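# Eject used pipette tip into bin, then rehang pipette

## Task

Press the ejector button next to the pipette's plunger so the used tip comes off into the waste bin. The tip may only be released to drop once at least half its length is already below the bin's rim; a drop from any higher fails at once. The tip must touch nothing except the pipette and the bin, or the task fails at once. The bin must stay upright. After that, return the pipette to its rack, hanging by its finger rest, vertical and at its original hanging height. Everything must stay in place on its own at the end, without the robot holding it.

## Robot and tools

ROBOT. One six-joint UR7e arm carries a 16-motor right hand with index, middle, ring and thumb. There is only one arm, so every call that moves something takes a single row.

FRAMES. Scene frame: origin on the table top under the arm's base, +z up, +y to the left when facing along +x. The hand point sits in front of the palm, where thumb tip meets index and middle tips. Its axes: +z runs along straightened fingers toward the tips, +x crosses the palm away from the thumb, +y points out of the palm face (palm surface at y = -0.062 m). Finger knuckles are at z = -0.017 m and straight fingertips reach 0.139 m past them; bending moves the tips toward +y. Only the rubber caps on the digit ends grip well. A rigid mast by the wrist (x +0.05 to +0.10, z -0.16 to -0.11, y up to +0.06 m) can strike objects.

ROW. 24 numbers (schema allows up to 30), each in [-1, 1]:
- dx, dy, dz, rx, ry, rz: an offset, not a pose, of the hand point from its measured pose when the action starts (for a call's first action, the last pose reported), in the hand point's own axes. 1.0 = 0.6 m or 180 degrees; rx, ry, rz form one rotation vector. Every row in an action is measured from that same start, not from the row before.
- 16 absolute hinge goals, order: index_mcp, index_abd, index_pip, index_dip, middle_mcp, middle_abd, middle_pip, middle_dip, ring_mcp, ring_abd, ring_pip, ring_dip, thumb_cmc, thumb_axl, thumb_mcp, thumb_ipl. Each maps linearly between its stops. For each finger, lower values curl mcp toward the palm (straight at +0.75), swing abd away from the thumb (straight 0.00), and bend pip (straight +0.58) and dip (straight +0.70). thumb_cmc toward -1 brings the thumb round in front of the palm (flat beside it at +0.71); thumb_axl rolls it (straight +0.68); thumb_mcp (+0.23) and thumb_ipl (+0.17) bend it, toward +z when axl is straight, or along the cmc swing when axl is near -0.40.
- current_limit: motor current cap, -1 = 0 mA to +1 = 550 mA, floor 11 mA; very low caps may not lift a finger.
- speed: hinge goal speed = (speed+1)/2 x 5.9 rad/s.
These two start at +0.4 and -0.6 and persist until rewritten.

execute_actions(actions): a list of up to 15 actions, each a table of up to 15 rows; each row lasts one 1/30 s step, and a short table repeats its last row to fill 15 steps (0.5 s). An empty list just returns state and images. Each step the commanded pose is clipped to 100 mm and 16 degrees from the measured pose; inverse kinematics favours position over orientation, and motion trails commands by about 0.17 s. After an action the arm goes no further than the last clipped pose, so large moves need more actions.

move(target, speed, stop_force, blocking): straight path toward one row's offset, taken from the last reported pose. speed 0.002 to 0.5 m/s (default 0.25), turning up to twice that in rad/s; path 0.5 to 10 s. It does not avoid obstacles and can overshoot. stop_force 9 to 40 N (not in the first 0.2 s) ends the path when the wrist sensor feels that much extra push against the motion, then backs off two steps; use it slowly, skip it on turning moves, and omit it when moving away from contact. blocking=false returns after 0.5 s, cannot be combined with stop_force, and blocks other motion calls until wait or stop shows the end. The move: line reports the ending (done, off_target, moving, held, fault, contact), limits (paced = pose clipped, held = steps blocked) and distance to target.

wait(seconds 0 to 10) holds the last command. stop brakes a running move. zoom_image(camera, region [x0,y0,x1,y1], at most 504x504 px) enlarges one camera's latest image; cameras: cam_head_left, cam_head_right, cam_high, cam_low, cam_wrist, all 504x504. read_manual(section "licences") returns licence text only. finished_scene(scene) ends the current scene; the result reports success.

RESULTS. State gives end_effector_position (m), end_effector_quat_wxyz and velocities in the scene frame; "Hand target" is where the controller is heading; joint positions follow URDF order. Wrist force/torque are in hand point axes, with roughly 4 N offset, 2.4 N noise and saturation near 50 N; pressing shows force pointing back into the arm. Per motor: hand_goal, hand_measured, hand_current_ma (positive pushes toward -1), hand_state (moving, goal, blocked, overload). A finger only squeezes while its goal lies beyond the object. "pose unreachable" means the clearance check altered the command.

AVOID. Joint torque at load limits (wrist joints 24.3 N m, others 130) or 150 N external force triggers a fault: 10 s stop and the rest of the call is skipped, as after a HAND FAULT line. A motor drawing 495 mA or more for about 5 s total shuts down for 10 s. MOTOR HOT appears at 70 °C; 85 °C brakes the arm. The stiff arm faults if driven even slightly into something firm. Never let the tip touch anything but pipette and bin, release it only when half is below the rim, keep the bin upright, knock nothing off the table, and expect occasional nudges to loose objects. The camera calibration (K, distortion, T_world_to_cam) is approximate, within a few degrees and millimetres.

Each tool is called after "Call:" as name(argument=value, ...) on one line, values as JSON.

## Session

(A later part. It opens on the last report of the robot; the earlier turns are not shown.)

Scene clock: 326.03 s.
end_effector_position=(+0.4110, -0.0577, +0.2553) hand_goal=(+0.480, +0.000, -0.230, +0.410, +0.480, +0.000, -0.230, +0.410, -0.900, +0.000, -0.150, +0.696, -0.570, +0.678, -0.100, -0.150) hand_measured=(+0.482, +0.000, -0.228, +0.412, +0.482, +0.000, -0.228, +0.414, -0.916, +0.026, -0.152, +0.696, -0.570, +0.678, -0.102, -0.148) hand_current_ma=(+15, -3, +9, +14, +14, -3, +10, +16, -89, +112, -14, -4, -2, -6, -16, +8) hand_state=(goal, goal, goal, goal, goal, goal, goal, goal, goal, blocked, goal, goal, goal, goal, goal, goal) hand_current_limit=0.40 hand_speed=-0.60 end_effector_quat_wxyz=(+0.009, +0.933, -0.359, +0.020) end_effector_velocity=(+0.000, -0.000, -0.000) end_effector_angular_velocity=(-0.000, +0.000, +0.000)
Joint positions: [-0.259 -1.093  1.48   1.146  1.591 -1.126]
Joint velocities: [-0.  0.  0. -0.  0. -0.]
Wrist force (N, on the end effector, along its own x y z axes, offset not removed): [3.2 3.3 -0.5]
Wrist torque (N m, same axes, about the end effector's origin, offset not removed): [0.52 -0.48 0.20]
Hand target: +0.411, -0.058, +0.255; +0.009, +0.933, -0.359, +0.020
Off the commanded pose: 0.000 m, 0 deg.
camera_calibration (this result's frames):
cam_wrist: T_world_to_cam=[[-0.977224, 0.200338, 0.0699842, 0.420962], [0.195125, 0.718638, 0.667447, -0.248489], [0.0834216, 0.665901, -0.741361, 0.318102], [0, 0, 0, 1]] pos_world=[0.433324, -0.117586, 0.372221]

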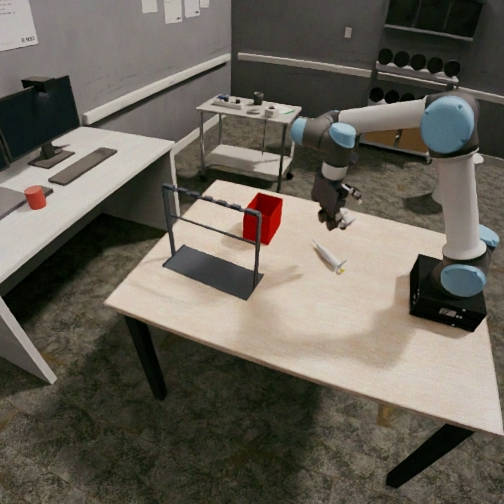

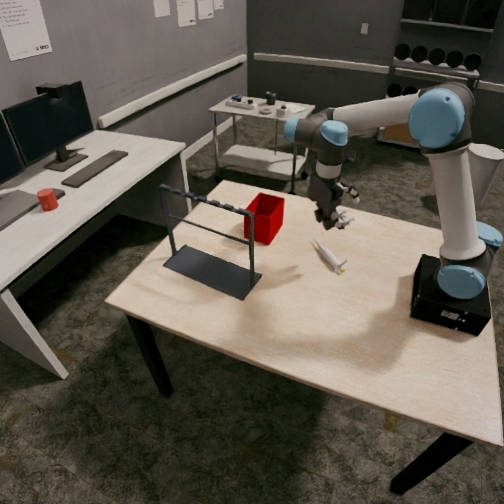

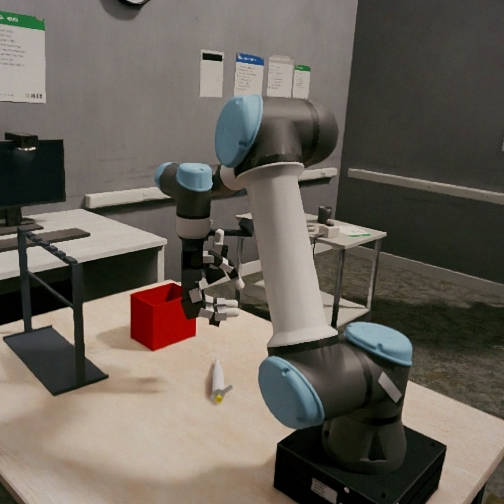

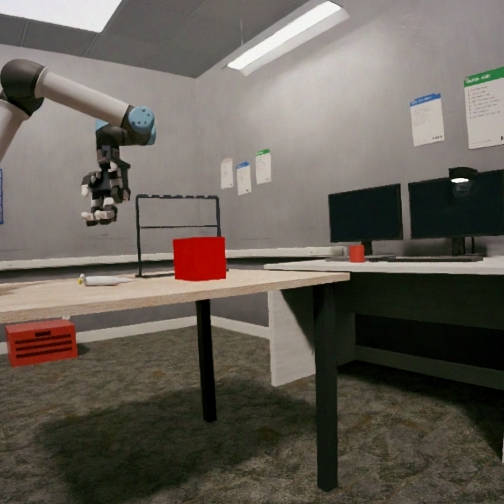

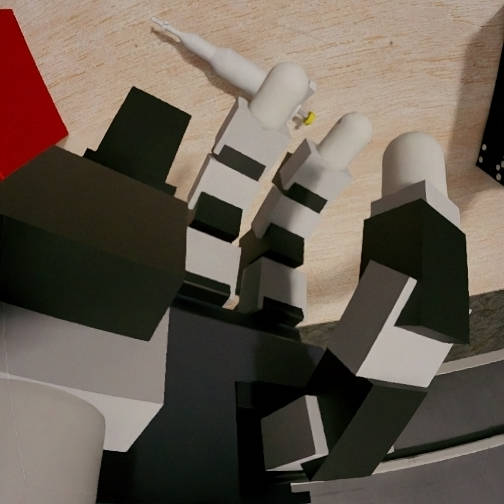

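Call:
move(target=[0,0,0,0,0,0.267,0.48,0,-0.23,0.41,0.48,0,-0.23,0.41,-0.9,0,-0.15,0.696,-0.57,0.678,-0.1,-0.15,0.4,-0.6], speed=0.15)

Call:
move(target=[0,0,0,0.5,0,0,0.48,0,-0.23,0.41,0.48,0,-0.23,0.41,-0.9,0,-0.15,0.696,-0.57,0.678,-0.1,-0.15,0.4,-0.6], speed=0.15)

Scene clock: 333.40 s.
end_effector_position=(+0.4111, -0.0577, +0.2553) hand_goal=(+0.480, +0.000, -0.230, +0.410, +0.480, +0.000, -0.230, +0.410, -0.900, +0.000, -0.150, +0.696, -0.570, +0.678, -0.100, -0.150) hand_measured=(+0.482, +0.000, -0.228, +0.412, +0.482, +0.000, -0.228, +0.414, -0.916, +0.026, -0.152, +0.696, -0.570, +0.678, -0.102, -0.148) hand_current_ma=(+15, -3, +9, +14, +14, -3, +10, +16, -88, +112, -14, -4, -2, -6, -16, +8) hand_state=(goal, goal, goal, goal, goal, goal, goal, goal, goal, blocked, goal, goal, goal, goal, goal, goal) hand_current_limit=0.40 hand_speed=-0.60 end_effector_quat_wxyz=(-0.000, +0.706, -0.708, +0.022) end_effector_velocity=(-0.000, +0.000, +0.000) end_effector_angular_velocity=(-0.000, -0.001, -0.010)
Joint positions: [-0.392 -1.057  1.417  1.171  1.585 -0.421]
Joint velocities: [-0.002 -0.001  0.001 -0.     0.     0.008]
Wrist force (N, on the end effector, along its own x y z axes, offset not removed): [1.5 -2.8 -3.6]
Wrist torque (N m, same axes, about the end effector's origin, offset not removed): [0.34 -0.34 -0.12]
Hand target: +0.411, -0.058, +0.255; -0.000, +0.706, -0.708, +0.022
Off the commanded pose: 0.000 m, 0 deg.
move: done
camera_calibration (this result's frames):
cam_wrist: T_world_to_cam=[[-0.507625, 0.859136, 0.0648167, 0.267337], [0.64193, 0.326963, 0.693557, -0.461437], [0.574667, 0.393675, -0.71748, 0.0943832], [0, 0, 0, 1]] pos_world=[0.377678, -0.115962, 0.370423]

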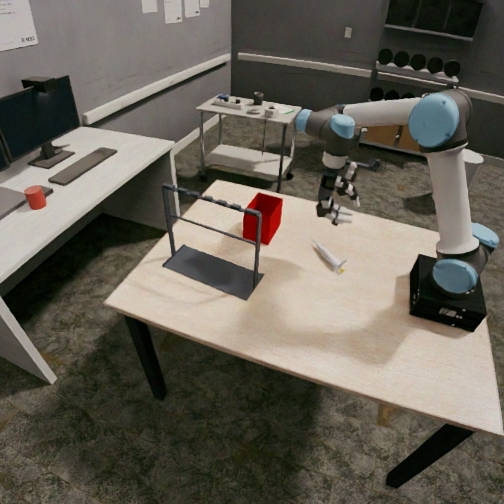

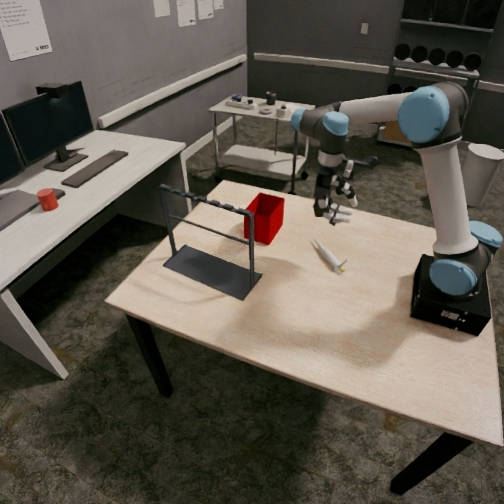

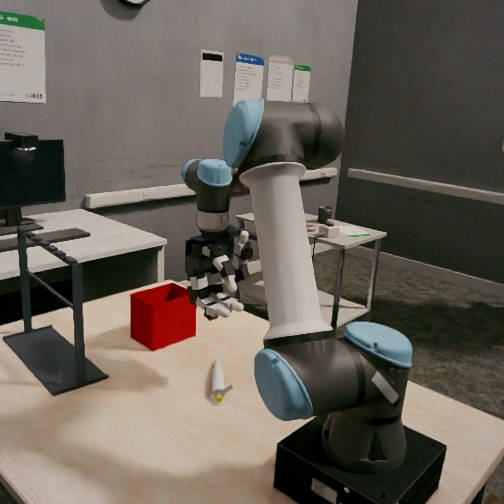

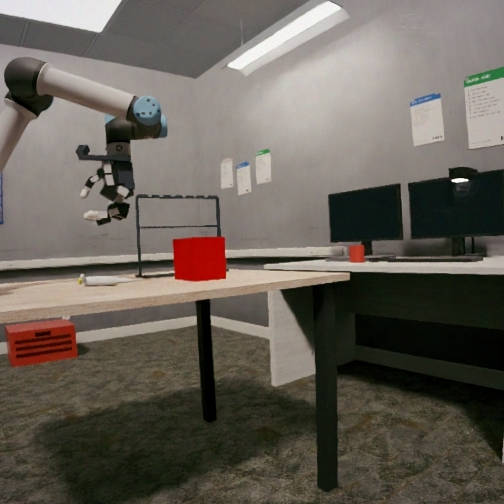

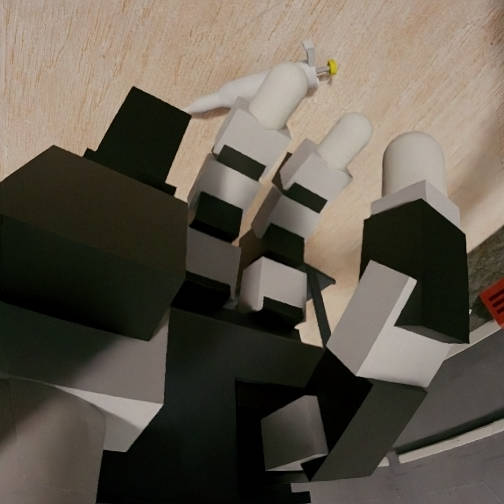

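Scene clock: 339.10 s.
end_effector_position=(+0.4109, -0.0578, +0.2555) hand_goal=(+0.480, +0.000, -0.230, +0.410, +0.480, +0.000, -0.230, +0.410, -0.900, +0.000, -0.150, +0.696, -0.570, +0.678, -0.100, -0.150) hand_measured=(+0.472, +0.000, -0.228, +0.412, +0.472, +0.000, -0.228, +0.414, -0.916, +0.026, -0.152, +0.696, -0.570, +0.678, -0.098, -0.148) hand_current_ma=(-43, -3, +9, +14, -40, -3, +9, +16, -88, +112, -14, -4, -2, -6, +10, +8) hand_state=(goal, goal, goal, goal, goal, goal, goal, goal, goal, blocked, goal, goal, goal, goal, goal, goal) hand_current_limit=0.40 hand_speed=-0.60 end_effector_quat_wxyz=(+0.500, -0.499, +0.485, -0.515) end_effector_velocity=(+0.000, -0.001, +0.000) end_effector_angular_velocity=(+0.001, -0.012, -0.001)
Joint positions: [-1.133 -2.065  2.602 -0.611  0.409  0.041]
Joint velocities: [-0.006 -0.008  0.011 -0.032 -0.004  0.028]
Wrist force (N, on the end effector, along its own x y z axes, offset not removed): [-0.4 -0.3 1.5]
Wrist torque (N m, same axes, about the end effector's origin, offset not removed): [0.03 0.18 -0.03]
Hand target: +0.411, -0.058, +0.256; +0.501, -0.499, +0.485, -0.515
Off the commanded pose: 0.000 m, 0 deg.
move: done
camera_calibration (this result's frames):
cam_wrist: T_world_to_cam=[[-0.0904934, 0.840733, -0.533835, 0.247889], [-0.702476, 0.326076, 0.632615, 0.106498], [0.705931, 0.432254, 0.561087, -0.283717], [0, 0, 0, 1]] pos_world=[0.29753, -0.120497, 0.22415]

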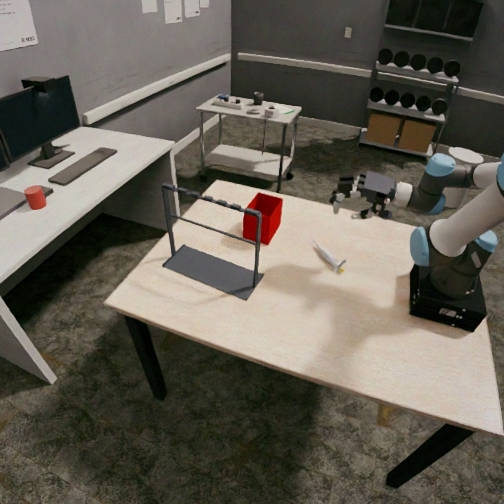

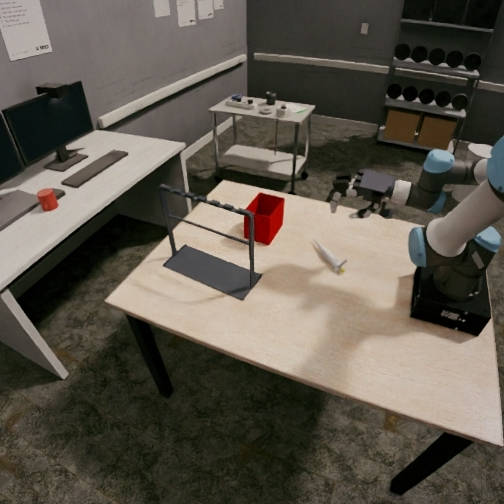

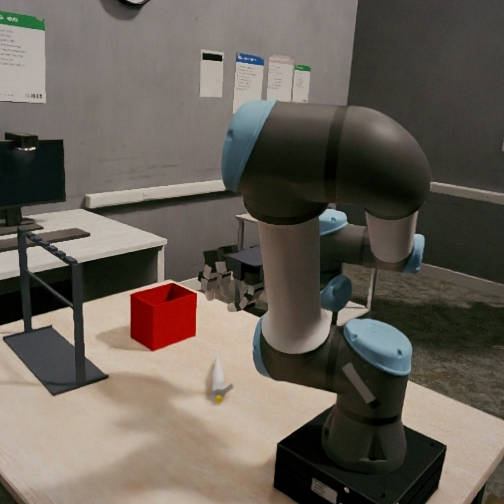

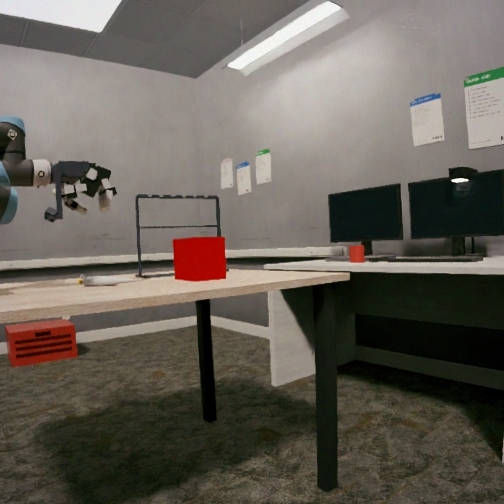

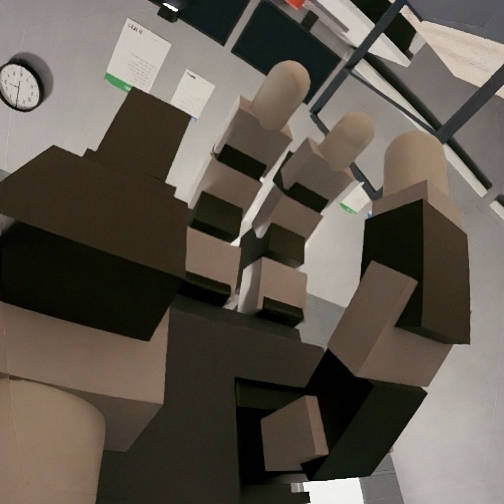

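Call:
move(target=[0.007,0.275,-0.14,-0.11,0,0,0.48,0,-0.23,0.41,0.48,0,-0.23,0.41,-0.9,0,-0.15,0.696,-0.57,0.678,-0.1,-0.15,0.4,-0.6], speed=0.12)

Call:
zoom_image(camera="cam_high", region=[120,250,370,450])

Call:
zoom_image(camera="cam_head_left", region=[280,190,440,310])

Scene clock: 354.07 s.
end_effector_position=(+0.3673, -0.0616, +0.1617) hand_goal=(+0.480, +0.000, -0.230, +0.410, +0.480, +0.000, -0.230, +0.410, -0.900, +0.000, -0.150, +0.696, -0.570, +0.678, -0.100, -0.150) hand_measured=(+0.470, +0.000, -0.228, +0.412, +0.470, +0.000, -0.228, +0.414, -0.916, +0.026, -0.152, +0.696, -0.570, +0.678, -0.098, -0.148) hand_current_ma=(-57, -3, +8, +14, -52, -3, +7, +16, -82, +112, -14, -4, -2, -4, +15, +8) hand_state=(goal, goal, goal, goal, goal, goal, goal, goal, goal, blocked, goal, goal, goal, goal, goal, goal) hand_current_limit=0.40 hand_speed=-0.60 end_effector_quat_wxyz=(-0.450, +0.535, -0.537, +0.472) end_effector_velocity=(+0.000, -0.000, +0.000) end_effector_angular_velocity=(-0.001, +0.000, +0.000)
Joint positions: [-1.33  -1.741  2.672 -0.352  0.279 -0.583]
Joint velocities: [ 0.    -0.    -0.001  0.001  0.    -0.001]
Wrist force (N, on the end effector, along its own x y z axes, offset not removed): [4.0 1.7 0.7]
Wrist torque (N m, same axes, about the end effector's origin, offset not removed): [0.33 -0.73 0.30]
Hand target: +0.367, -0.062, +0.162; -0.450, +0.535, -0.537, +0.472
Off the commanded pose: 0.082 m, 9 deg.
move: held; limits=held; held on 23 of 54 steps, including the last
pose unreachable: on one or more control steps of this call, first in action 0 (counted from 0), an arm could not follow its commanded pose, so it was not sent that pose on those steps. On the call's last step it was still not sent that pose. It may still have moved: this result reports where it is.
cause: the commanded pose would bring two parts of the arm too close to each other (joints 3 (elbow) to 5 (wrist 2) lie between them).
camera_calibration (this result's frames):
cam_wrist: T_world_to_cam=[[-0.163107, 0.84838, -0.503634, 0.219242], [-0.568832, 0.33622, 0.750591, 0.0689346], [0.806118, 0.40891, 0.427745, -0.215319], [0, 0, 0, 1]] pos_world=[0.248545, -0.121131, 0.150778]

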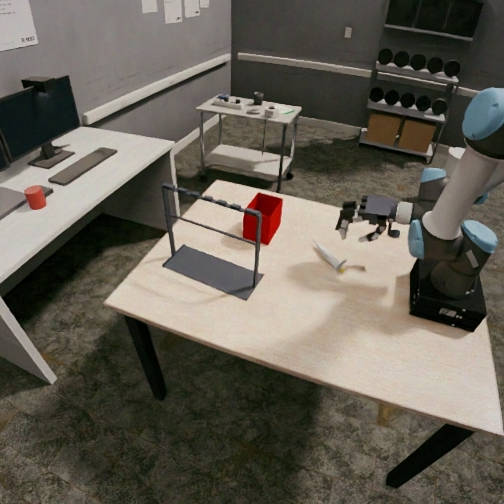

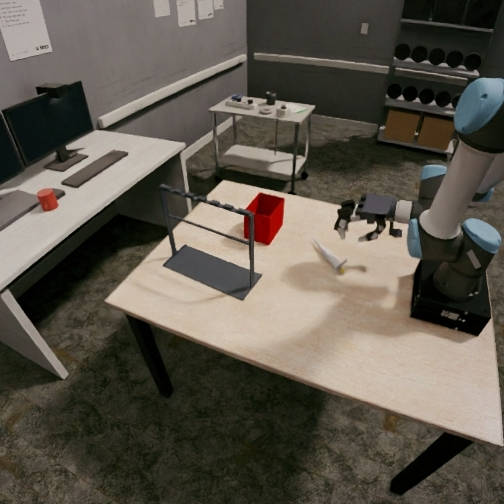

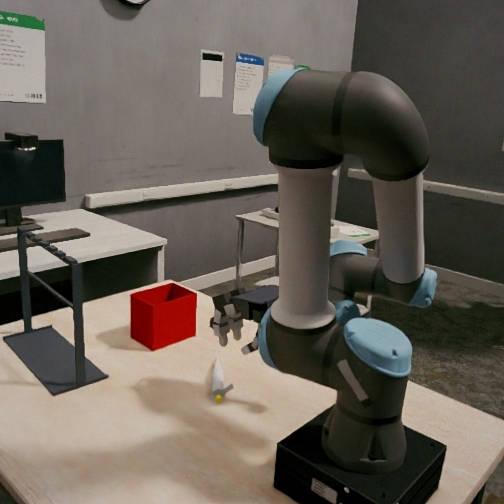

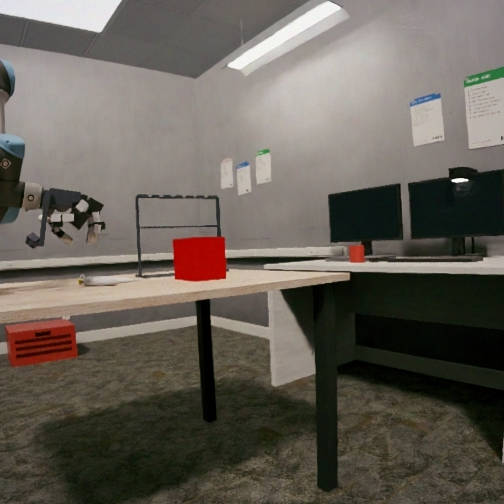

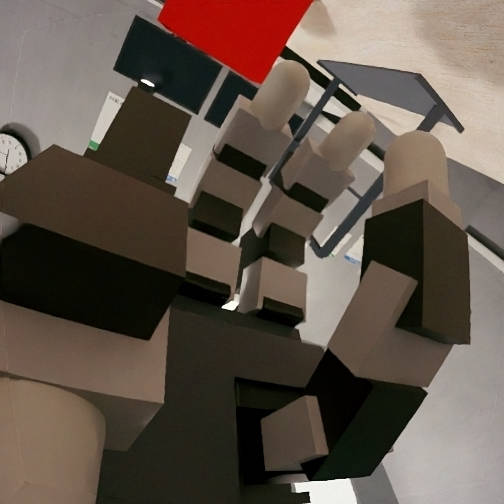

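Region (120, 250, 370, 450) of cam_high's 504x504 image, scaled by 2.016, with more detail than that image has; it fills the top 403 rows of this view, and the rest is white.

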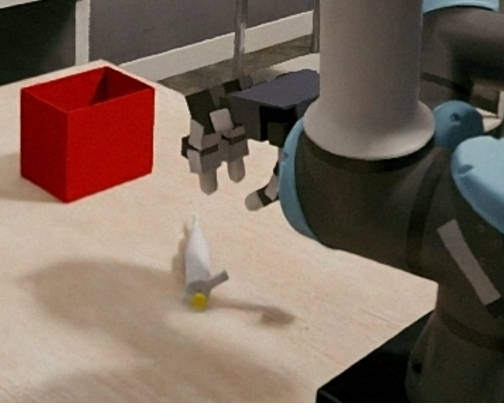

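Region (280, 190, 440, 310) of cam_head_left's 504x504 image, scaled by 3.150, with more detail than that image has; it fills the top 378 rows of this view, and the rest is white.

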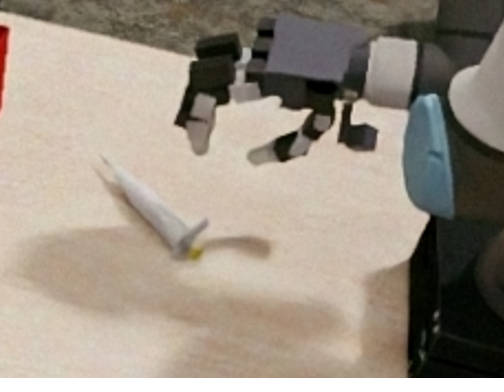

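Call:
move(target=[0,-0.15,0.08,0,0,0,0.75,0,0.58,0.7,-0.5,0,-0.7,-0.3,-0.9,0,-0.15,0.696,0.6,0.678,0.2,0.1,0.4,-0.6], speed=0.12)

Call:
move(target=[0,0,0,-0.44,0,0,0.75,0,0.58,0.7,-0.5,0,-0.7,-0.3,-0.9,0,-0.15,0.696,0.6,0.678,0.2,0.1,0.4,-0.6], speed=0.15)

Scene clock: 363.30 s.
end_effector_position=(+0.4282, -0.0608, +0.2434) hand_goal=(+0.750, +0.000, +0.580, +0.700, -0.500, +0.000, -0.700, -0.300, -0.900, +0.000, -0.150, +0.696, +0.600, +0.678, +0.200, +0.100) hand_measured=(+0.722, +0.000, +0.572, +0.696, -0.388, +0.000, -0.680, -0.298, -0.916, +0.026, -0.152, +0.696, +0.572, +0.678, +0.198, +0.098) hand_current_ma=(-153, -3, -48, -19, +385, -3, +106, +8, -82, +112, -14, -4, -140, -4, -18, -13) hand_state=(blocked, goal, goal, goal, blocked, goal, goal, goal, goal, blocked, goal, goal, blocked, goal, goal, goal) hand_current_limit=0.40 hand_speed=-0.60 end_effector_quat_wxyz=(-0.450, +0.536, -0.537, +0.472) end_effector_velocity=(+0.001, -0.000, +0.000) end_effector_angular_velocity=(-0.001, +0.004, -0.005)
Joint positions: [-0.941 -1.866  2.424 -0.303  0.64  -0.228]
Joint velocities: [ 0.01   0.003 -0.005  0.002  0.016  0.001]
Wrist force (N, on the end effector, along its own x y z axes, offset not removed): [0.4 0.0 -0.6]
Wrist torque (N m, same axes, about the end effector's origin, offset not removed): [0.13 -0.26 0.06]
Hand target: +0.428, -0.061, +0.243; -0.450, +0.536, -0.537, +0.472
Off the commanded pose: 0.000 m, 0 deg.
move: done
camera_calibration (this result's frames):
cam_wrist: T_world_to_cam=[[-0.163459, 0.848297, -0.503659, 0.26982], [-0.568939, 0.336022, 0.750598, 0.0419483], [0.805971, 0.409244, 0.427704, -0.299621], [0, 0, 0, 1]] pos_world=[0.309456, -0.120365, 0.23256]

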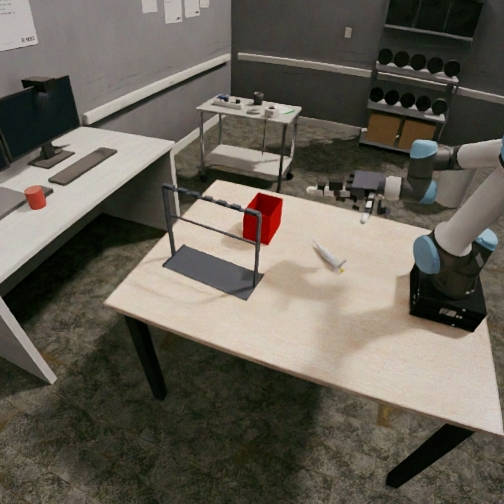

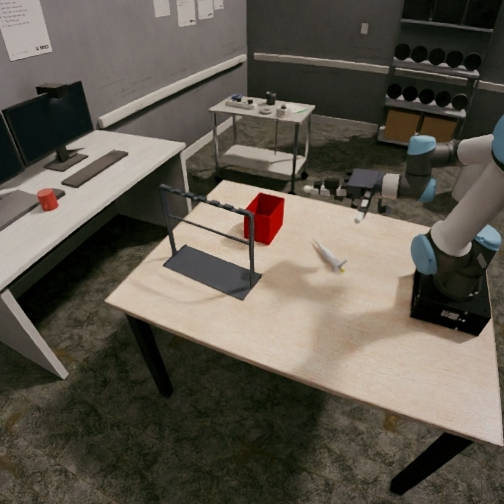

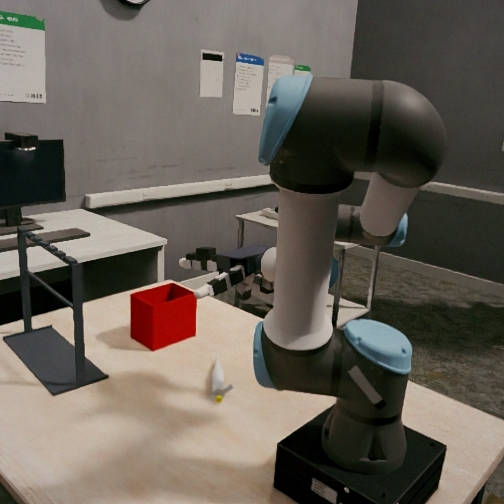

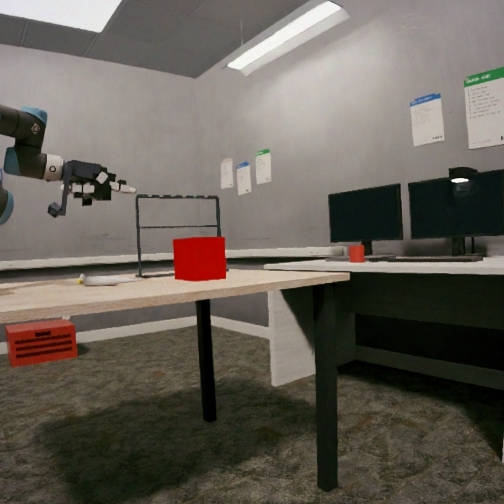

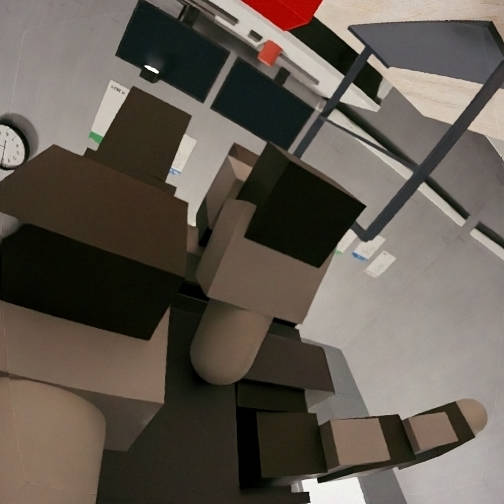

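Scene clock: 368.30 s.
end_effector_position=(+0.4282, -0.0606, +0.2433) hand_goal=(+0.750, +0.000, +0.580, +0.700, -0.500, +0.000, -0.700, -0.300, -0.900, +0.000, -0.150, +0.696, +0.600, +0.678, +0.200, +0.100) hand_measured=(+0.744, +0.000, +0.576, +0.698, -0.388, +0.000, -0.680, -0.298, -0.916, +0.026, -0.152, +0.696, +0.596, +0.678, +0.196, +0.098) hand_current_ma=(-35, -3, -18, -14, +385, -3, +106, +8, -82, +112, -15, -4, -19, -4, -25, -13) hand_state=(goal, goal, goal, goal, blocked, goal, goal, goal, goal, blocked, goal, goal, goal, goal, goal, goal) hand_current_limit=0.40 hand_speed=-0.60 end_effector_quat_wxyz=(-0.005, +0.699, -0.715, +0.022) end_effector_velocity=(+0.000, +0.000, -0.000) end_effector_angular_velocity=(+0.001, +0.011, -0.001)
Joint positions: [-0.391 -1.011  1.374  1.164  1.577 -0.399]
Joint velocities: [ 0.002  0.008 -0.007  0.009  0.004  0.003]
Wrist force (N, on the end effector, along its own x y z axes, offset not removed): [3.1 -0.7 4.0]
Wrist torque (N m, same axes, about the end effector's origin, offset not removed): [-0.34 -0.49 0.27]
Hand target: +0.428, -0.061, +0.243; -0.005, +0.699, -0.715, +0.022
Off the commanded pose: 0.000 m, 0 deg.
move: done
camera_calibration (this result's frames):
cam_wrist: T_world_to_cam=[[-0.491057, 0.868589, 0.0664525, 0.272443], [0.642843, 0.309836, 0.700539, -0.466297], [0.587891, 0.386723, -0.710514, 0.0692536], [0, 0, 0, 1]] pos_world=[0.392827, -0.118947, 0.35776]

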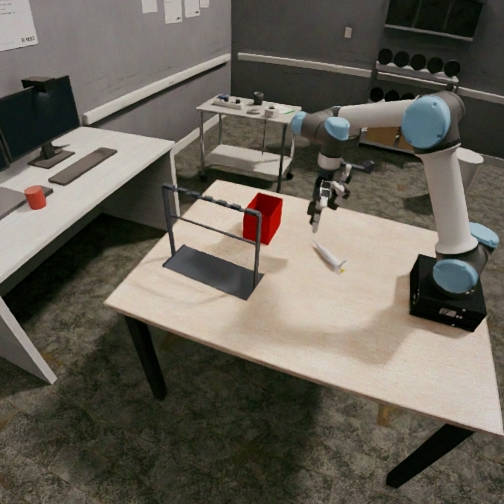

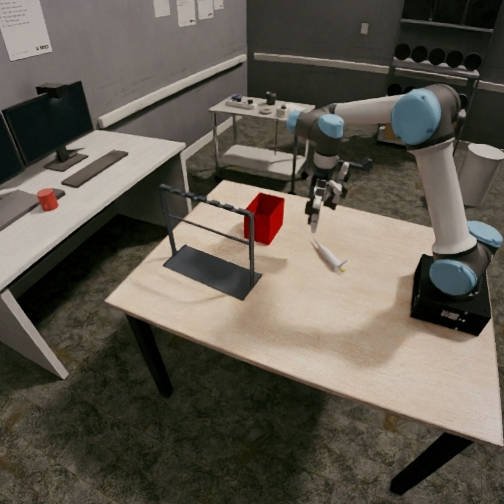

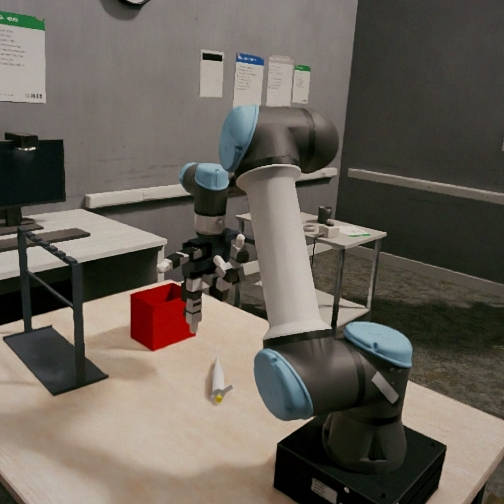

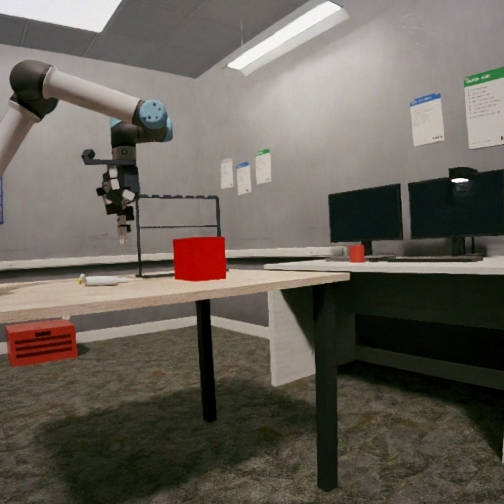

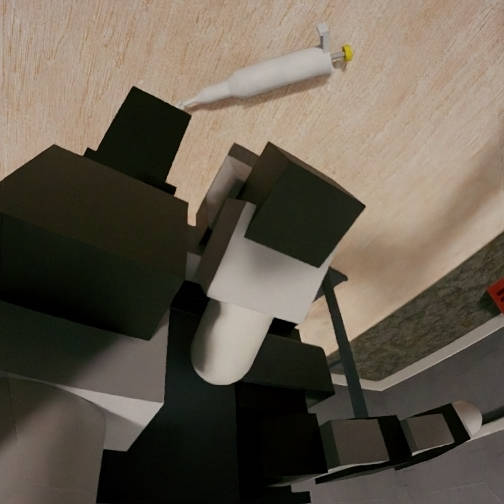

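Call:
move(target=[0.002,0.253,0.114,0,0,0,0.75,0,0.58,0.7,-0.39,0,-0.7,-0.3,-0.9,0,-0.15,0.696,0.6,0.678,0.2,0.1,0.4,-0.6], speed=0.12)

Call:
zoom_image(camera="cam_high", region=[120,250,370,450])

Call:
zoom_image(camera="cam_head_left", region=[280,190,440,310])

Scene clock: 371.47 s.
end_effector_position=(+0.2794, -0.0606, +0.1690) hand_goal=(+0.750, +0.000, +0.580, +0.700, -0.390, +0.000, -0.700, -0.300, -0.900, +0.000, -0.150, +0.696, +0.600, +0.678, +0.200, +0.100) hand_measured=(+0.746, +0.000, +0.578, +0.698, -0.376, +0.000, -0.684, -0.298, -0.916, +0.026, -0.152, +0.696, +0.598, +0.678, +0.196, +0.098) hand_current_ma=(-26, -3, -16, -14, +73, -3, +84, +8, -82, +112, -15, -4, -13, -4, -25, -13) hand_state=(goal, goal, goal, goal, goal, goal, goal, goal, goal, blocked, goal, goal, goal, goal, goal, goal) hand_current_limit=0.40 hand_speed=-0.60 end_effector_quat_wxyz=(-0.005, +0.699, -0.715, +0.022) end_effector_velocity=(-0.001, -0.000, -0.001) end_effector_angular_velocity=(+0.000, -0.000, +0.000)
Joint positions: [-0.565 -1.235  1.941  0.82   1.569 -0.574]
Joint velocities: [-0.003 -0.002  0.004 -0.003 -0.    -0.003]
Wrist force (N, on the end effector, along its own x y z axes, offset not removed): [3.6 2.8 4.2]
Wrist torque (N m, same axes, about the end effector's origin, offset not removed): [-0.06 -0.55 0.48]
Hand target: +0.279, -0.061, +0.169; -0.005, +0.699, -0.715, +0.022
Off the commanded pose: 0.000 m, 0 deg.
move: done
camera_calibration (this result's frames):
cam_wrist: T_world_to_cam=[[-0.491057, 0.868585, 0.0665085, 0.204265], [0.642813, 0.309771, 0.700595, -0.318631], [0.587924, 0.386785, -0.710452, 0.103962], [0, 0, 0, 1]] pos_world=[0.244004, -0.118929, 0.283506]

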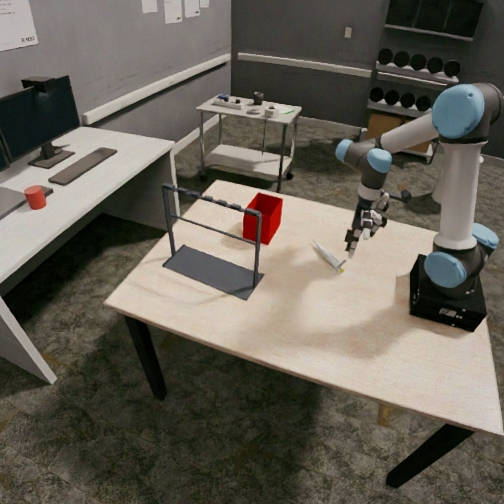

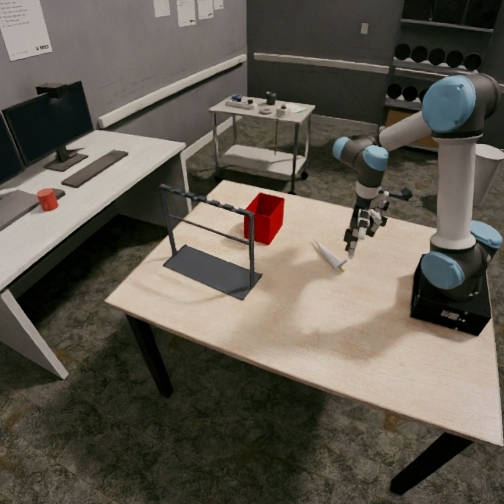

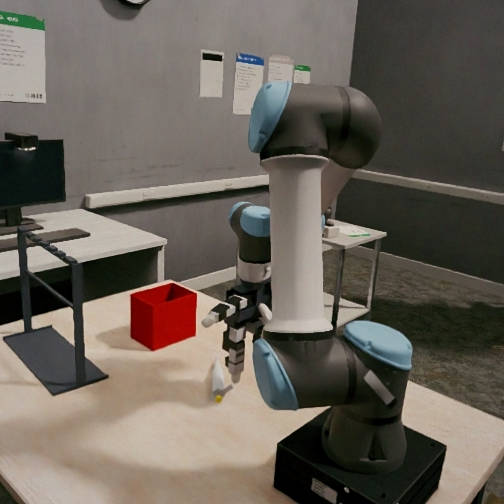

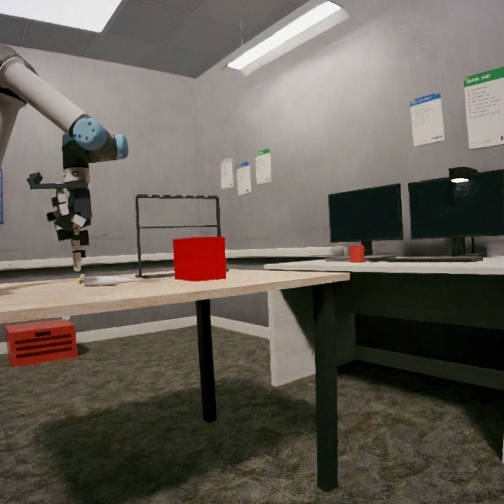

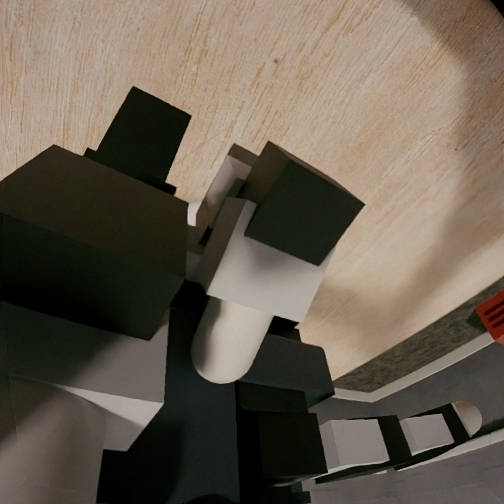

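Region (120, 250, 370, 450) of cam_high's 504x504 image, scaled by 2.016, with more detail than that image has; it fills the top 403 rows of this view, and the rest is white.

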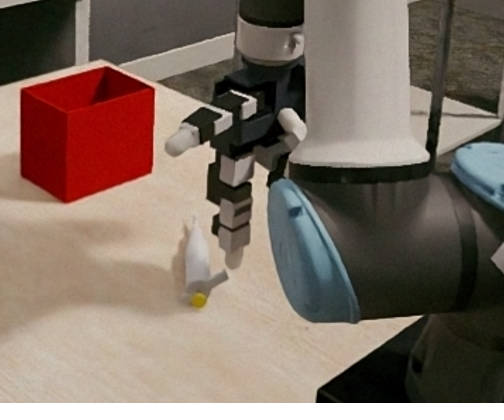

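Region (280, 190, 440, 310) of cam_head_left's 504x504 image, scaled by 3.150, with more detail than that image has; it fills the top 378 rows of this view, and the rest is white.

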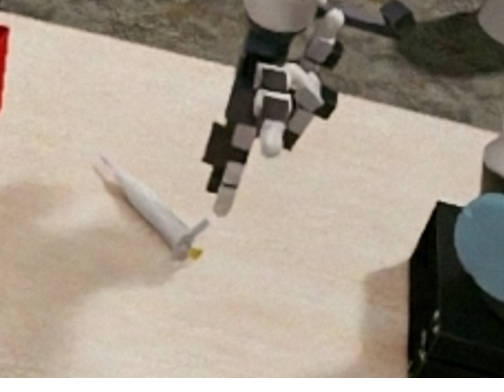

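Call:
move(target=[-0.01,-0.01,0,0,0,0,0.75,0,0.58,0.7,-0.39,0,-0.7,-0.3,-0.9,0,-0.15,0.696,0.6,0.678,0.2,0.1,0.4,-0.6], speed=0.05)

Call:
move(target=[0,0,0.052,0,0,0,0.75,0,0.58,0.7,-0.39,0,-0.7,-0.3,-0.9,0,-0.15,0.696,0.6,0.678,0.2,0.1,0.4,-0.6], speed=0.03)

Call:
zoom_image(camera="cam_high", region=[120,250,370,450])

Call:
zoom_image(camera="cam_head_left", region=[280,190,440,310])

Scene clock: 374.63 s.
end_effector_position=(+0.2855, -0.0548, +0.1691) hand_goal=(+0.750, +0.000, +0.580, +0.700, -0.390, +0.000, -0.700, -0.300, -0.900, +0.000, -0.150, +0.696, +0.600, +0.678, +0.200, +0.100) hand_measured=(+0.746, +0.000, +0.578, +0.698, -0.376, +0.000, -0.684, -0.298, -0.916, +0.026, -0.152, +0.696, +0.598, +0.678, +0.196, +0.098) hand_current_ma=(-26, -3, -16, -14, +73, -3, +84, +8, -82, +112, -15, -4, -13, -4, -25, -13) hand_state=(goal, goal, goal, goal, goal, goal, goal, goal, goal, blocked, goal, goal, goal, goal, goal, goal) hand_current_limit=0.40 hand_speed=-0.60 end_effector_quat_wxyz=(-0.005, +0.699, -0.715, +0.022) end_effector_velocity=(+0.001, +0.001, -0.000) end_effector_angular_velocity=(+0.001, +0.001, -0.000)
Joint positions: [-0.541 -1.225  1.927  0.825  1.571 -0.55 ]
Joint velocities: [ 0.004  0.002 -0.002  0.001  0.     0.005]
Wrist force (N, on the end effector, along its own x y z axes, offset not removed): [2.2 -0.9 0.7]
Wrist torque (N m, same axes, about the end effector's origin, offset not removed): [0.02 -0.48 0.05]
Hand target: +0.286, -0.055, +0.169; -0.005, +0.699, -0.715, +0.022
Off the commanded pose: 0.000 m, 0 deg.
move: done
camera_calibration (this result's frames):
cam_wrist: T_world_to_cam=[[-0.491058, 0.868585, 0.0665022, 0.202178], [0.642811, 0.309775, 0.700595, -0.324372], [0.587926, 0.386781, -0.710453, 0.0982294], [0, 0, 0, 1]] pos_world=[0.25004, -0.11312, 0.283596]

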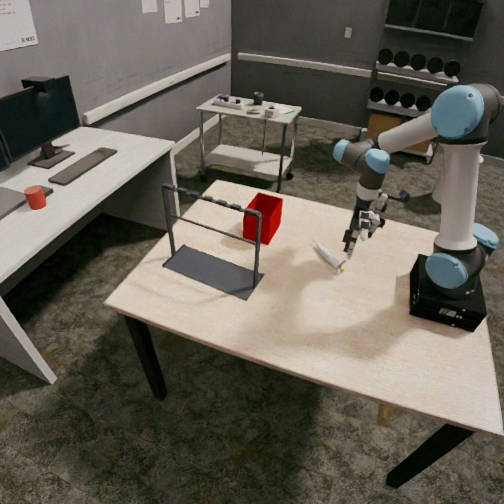

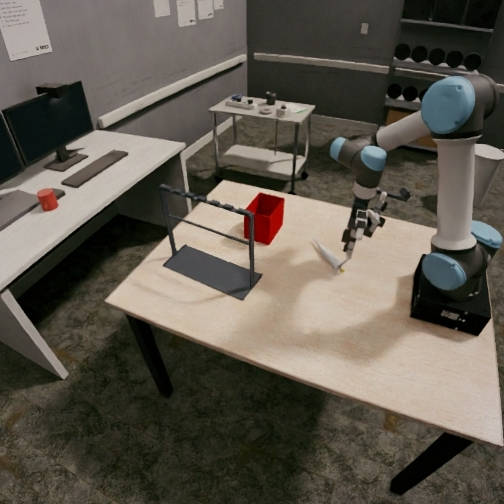

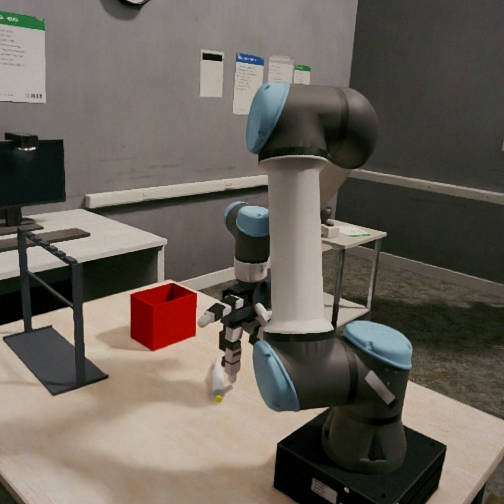

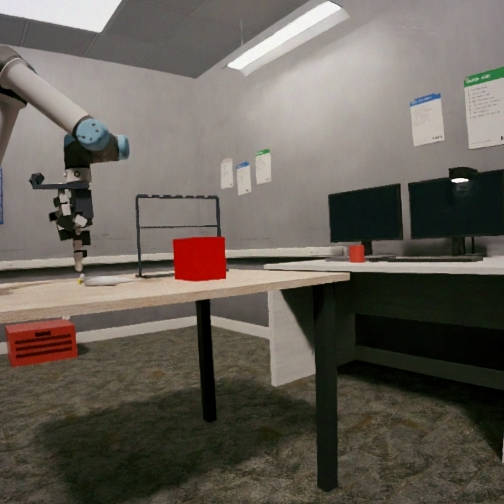

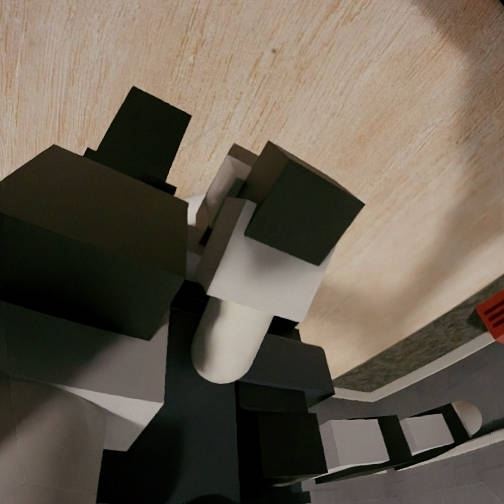

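Scene clock: 375.97 s.
end_effector_position=(+0.2867, -0.0555, +0.1381) hand_goal=(+0.750, +0.000, +0.580, +0.700, -0.390, +0.000, -0.700, -0.300, -0.900, +0.000, -0.150, +0.696, +0.600, +0.678, +0.200, +0.100) hand_measured=(+0.744, +0.000, +0.578, +0.698, -0.376, +0.000, -0.684, -0.298, -0.916, +0.026, -0.152, +0.696, +0.598, +0.678, +0.196, +0.098) hand_current_ma=(-30, -3, -16, -14, +73, -3, +84, +8, -82, +112, -15, -4, -13, -4, -25, -13) hand_state=(goal, goal, goal, goal, goal, goal, goal, goal, goal, blocked, goal, goal, goal, goal, goal, goal) hand_current_limit=0.40 hand_speed=-0.60 end_effector_quat_wxyz=(-0.005, +0.699, -0.715, +0.022) end_effector_velocity=(+0.000, +0.000, -0.002) end_effector_angular_velocity=(-0.000, -0.000, +0.000)
Joint positions: [-0.541 -1.17   1.949  0.747  1.571 -0.55 ]
Joint velocities: [ 0.001  0.003  0.001 -0.005  0.     0.001]
Wrist force (N, on the end effector, along its own x y z axes, offset not removed): [4.9 0.3 -2.8]
Wrist torque (N m, same axes, about the end effector's origin, offset not removed): [0.25 -0.56 0.35]
Hand target: +0.287, -0.056, +0.138; -0.005, +0.699, -0.715, +0.022
Off the commanded pose: 0.000 m, 0 deg.
move: done
camera_calibration (this result's frames):
cam_wrist: T_world_to_cam=[[-0.491056, 0.868586, 0.066505, 0.205516], [0.642819, 0.309777, 0.700587, -0.303168], [0.587918, 0.386778, -0.710461, 0.0757633], [0, 0, 0, 1]] pos_world=[0.251259, -0.113898, 0.252555]

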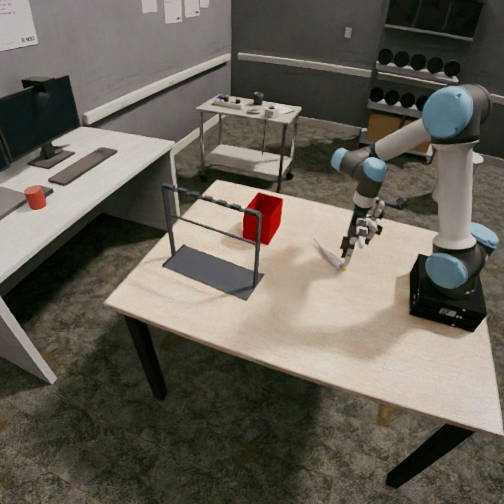

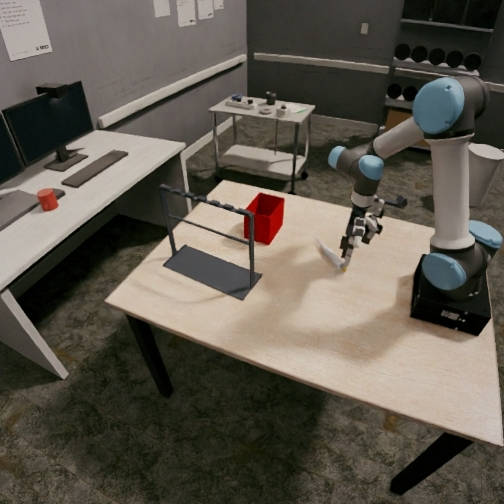

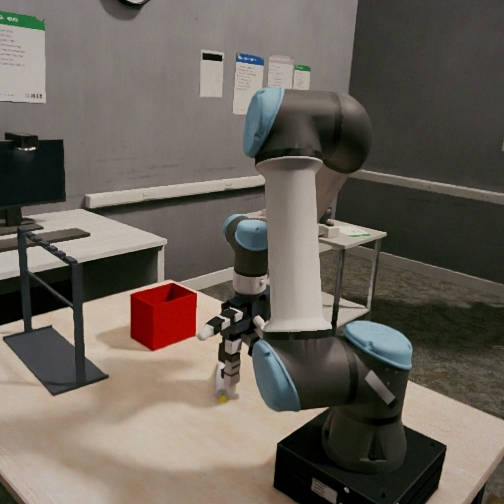

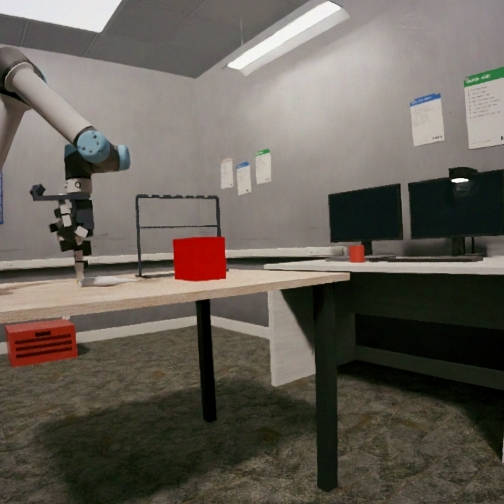

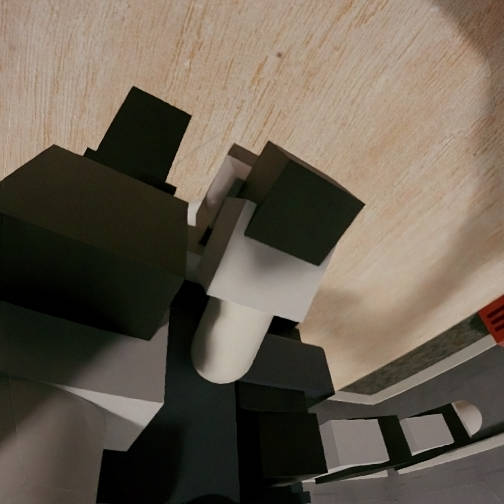

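Region (120, 250, 370, 450) of cam_high's 504x504 image, scaled by 2.016, with more detail than that image has; it fills the top 403 rows of this view, and the rest is white.

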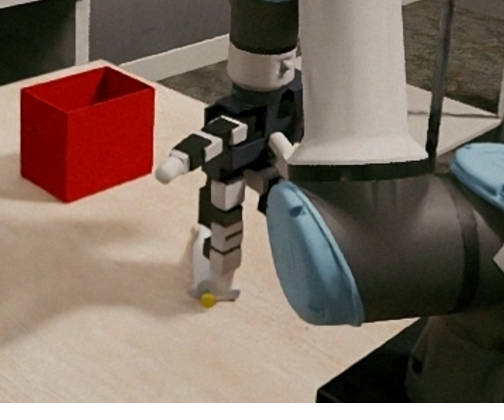

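Region (280, 190, 440, 310) of cam_head_left's 504x504 image, scaled by 3.150, with more detail than that image has; it fills the top 378 rows of this view, and the rest is white.

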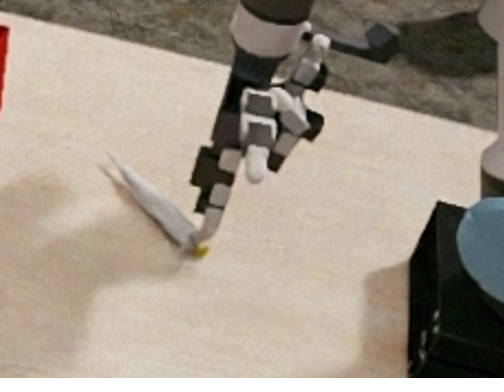

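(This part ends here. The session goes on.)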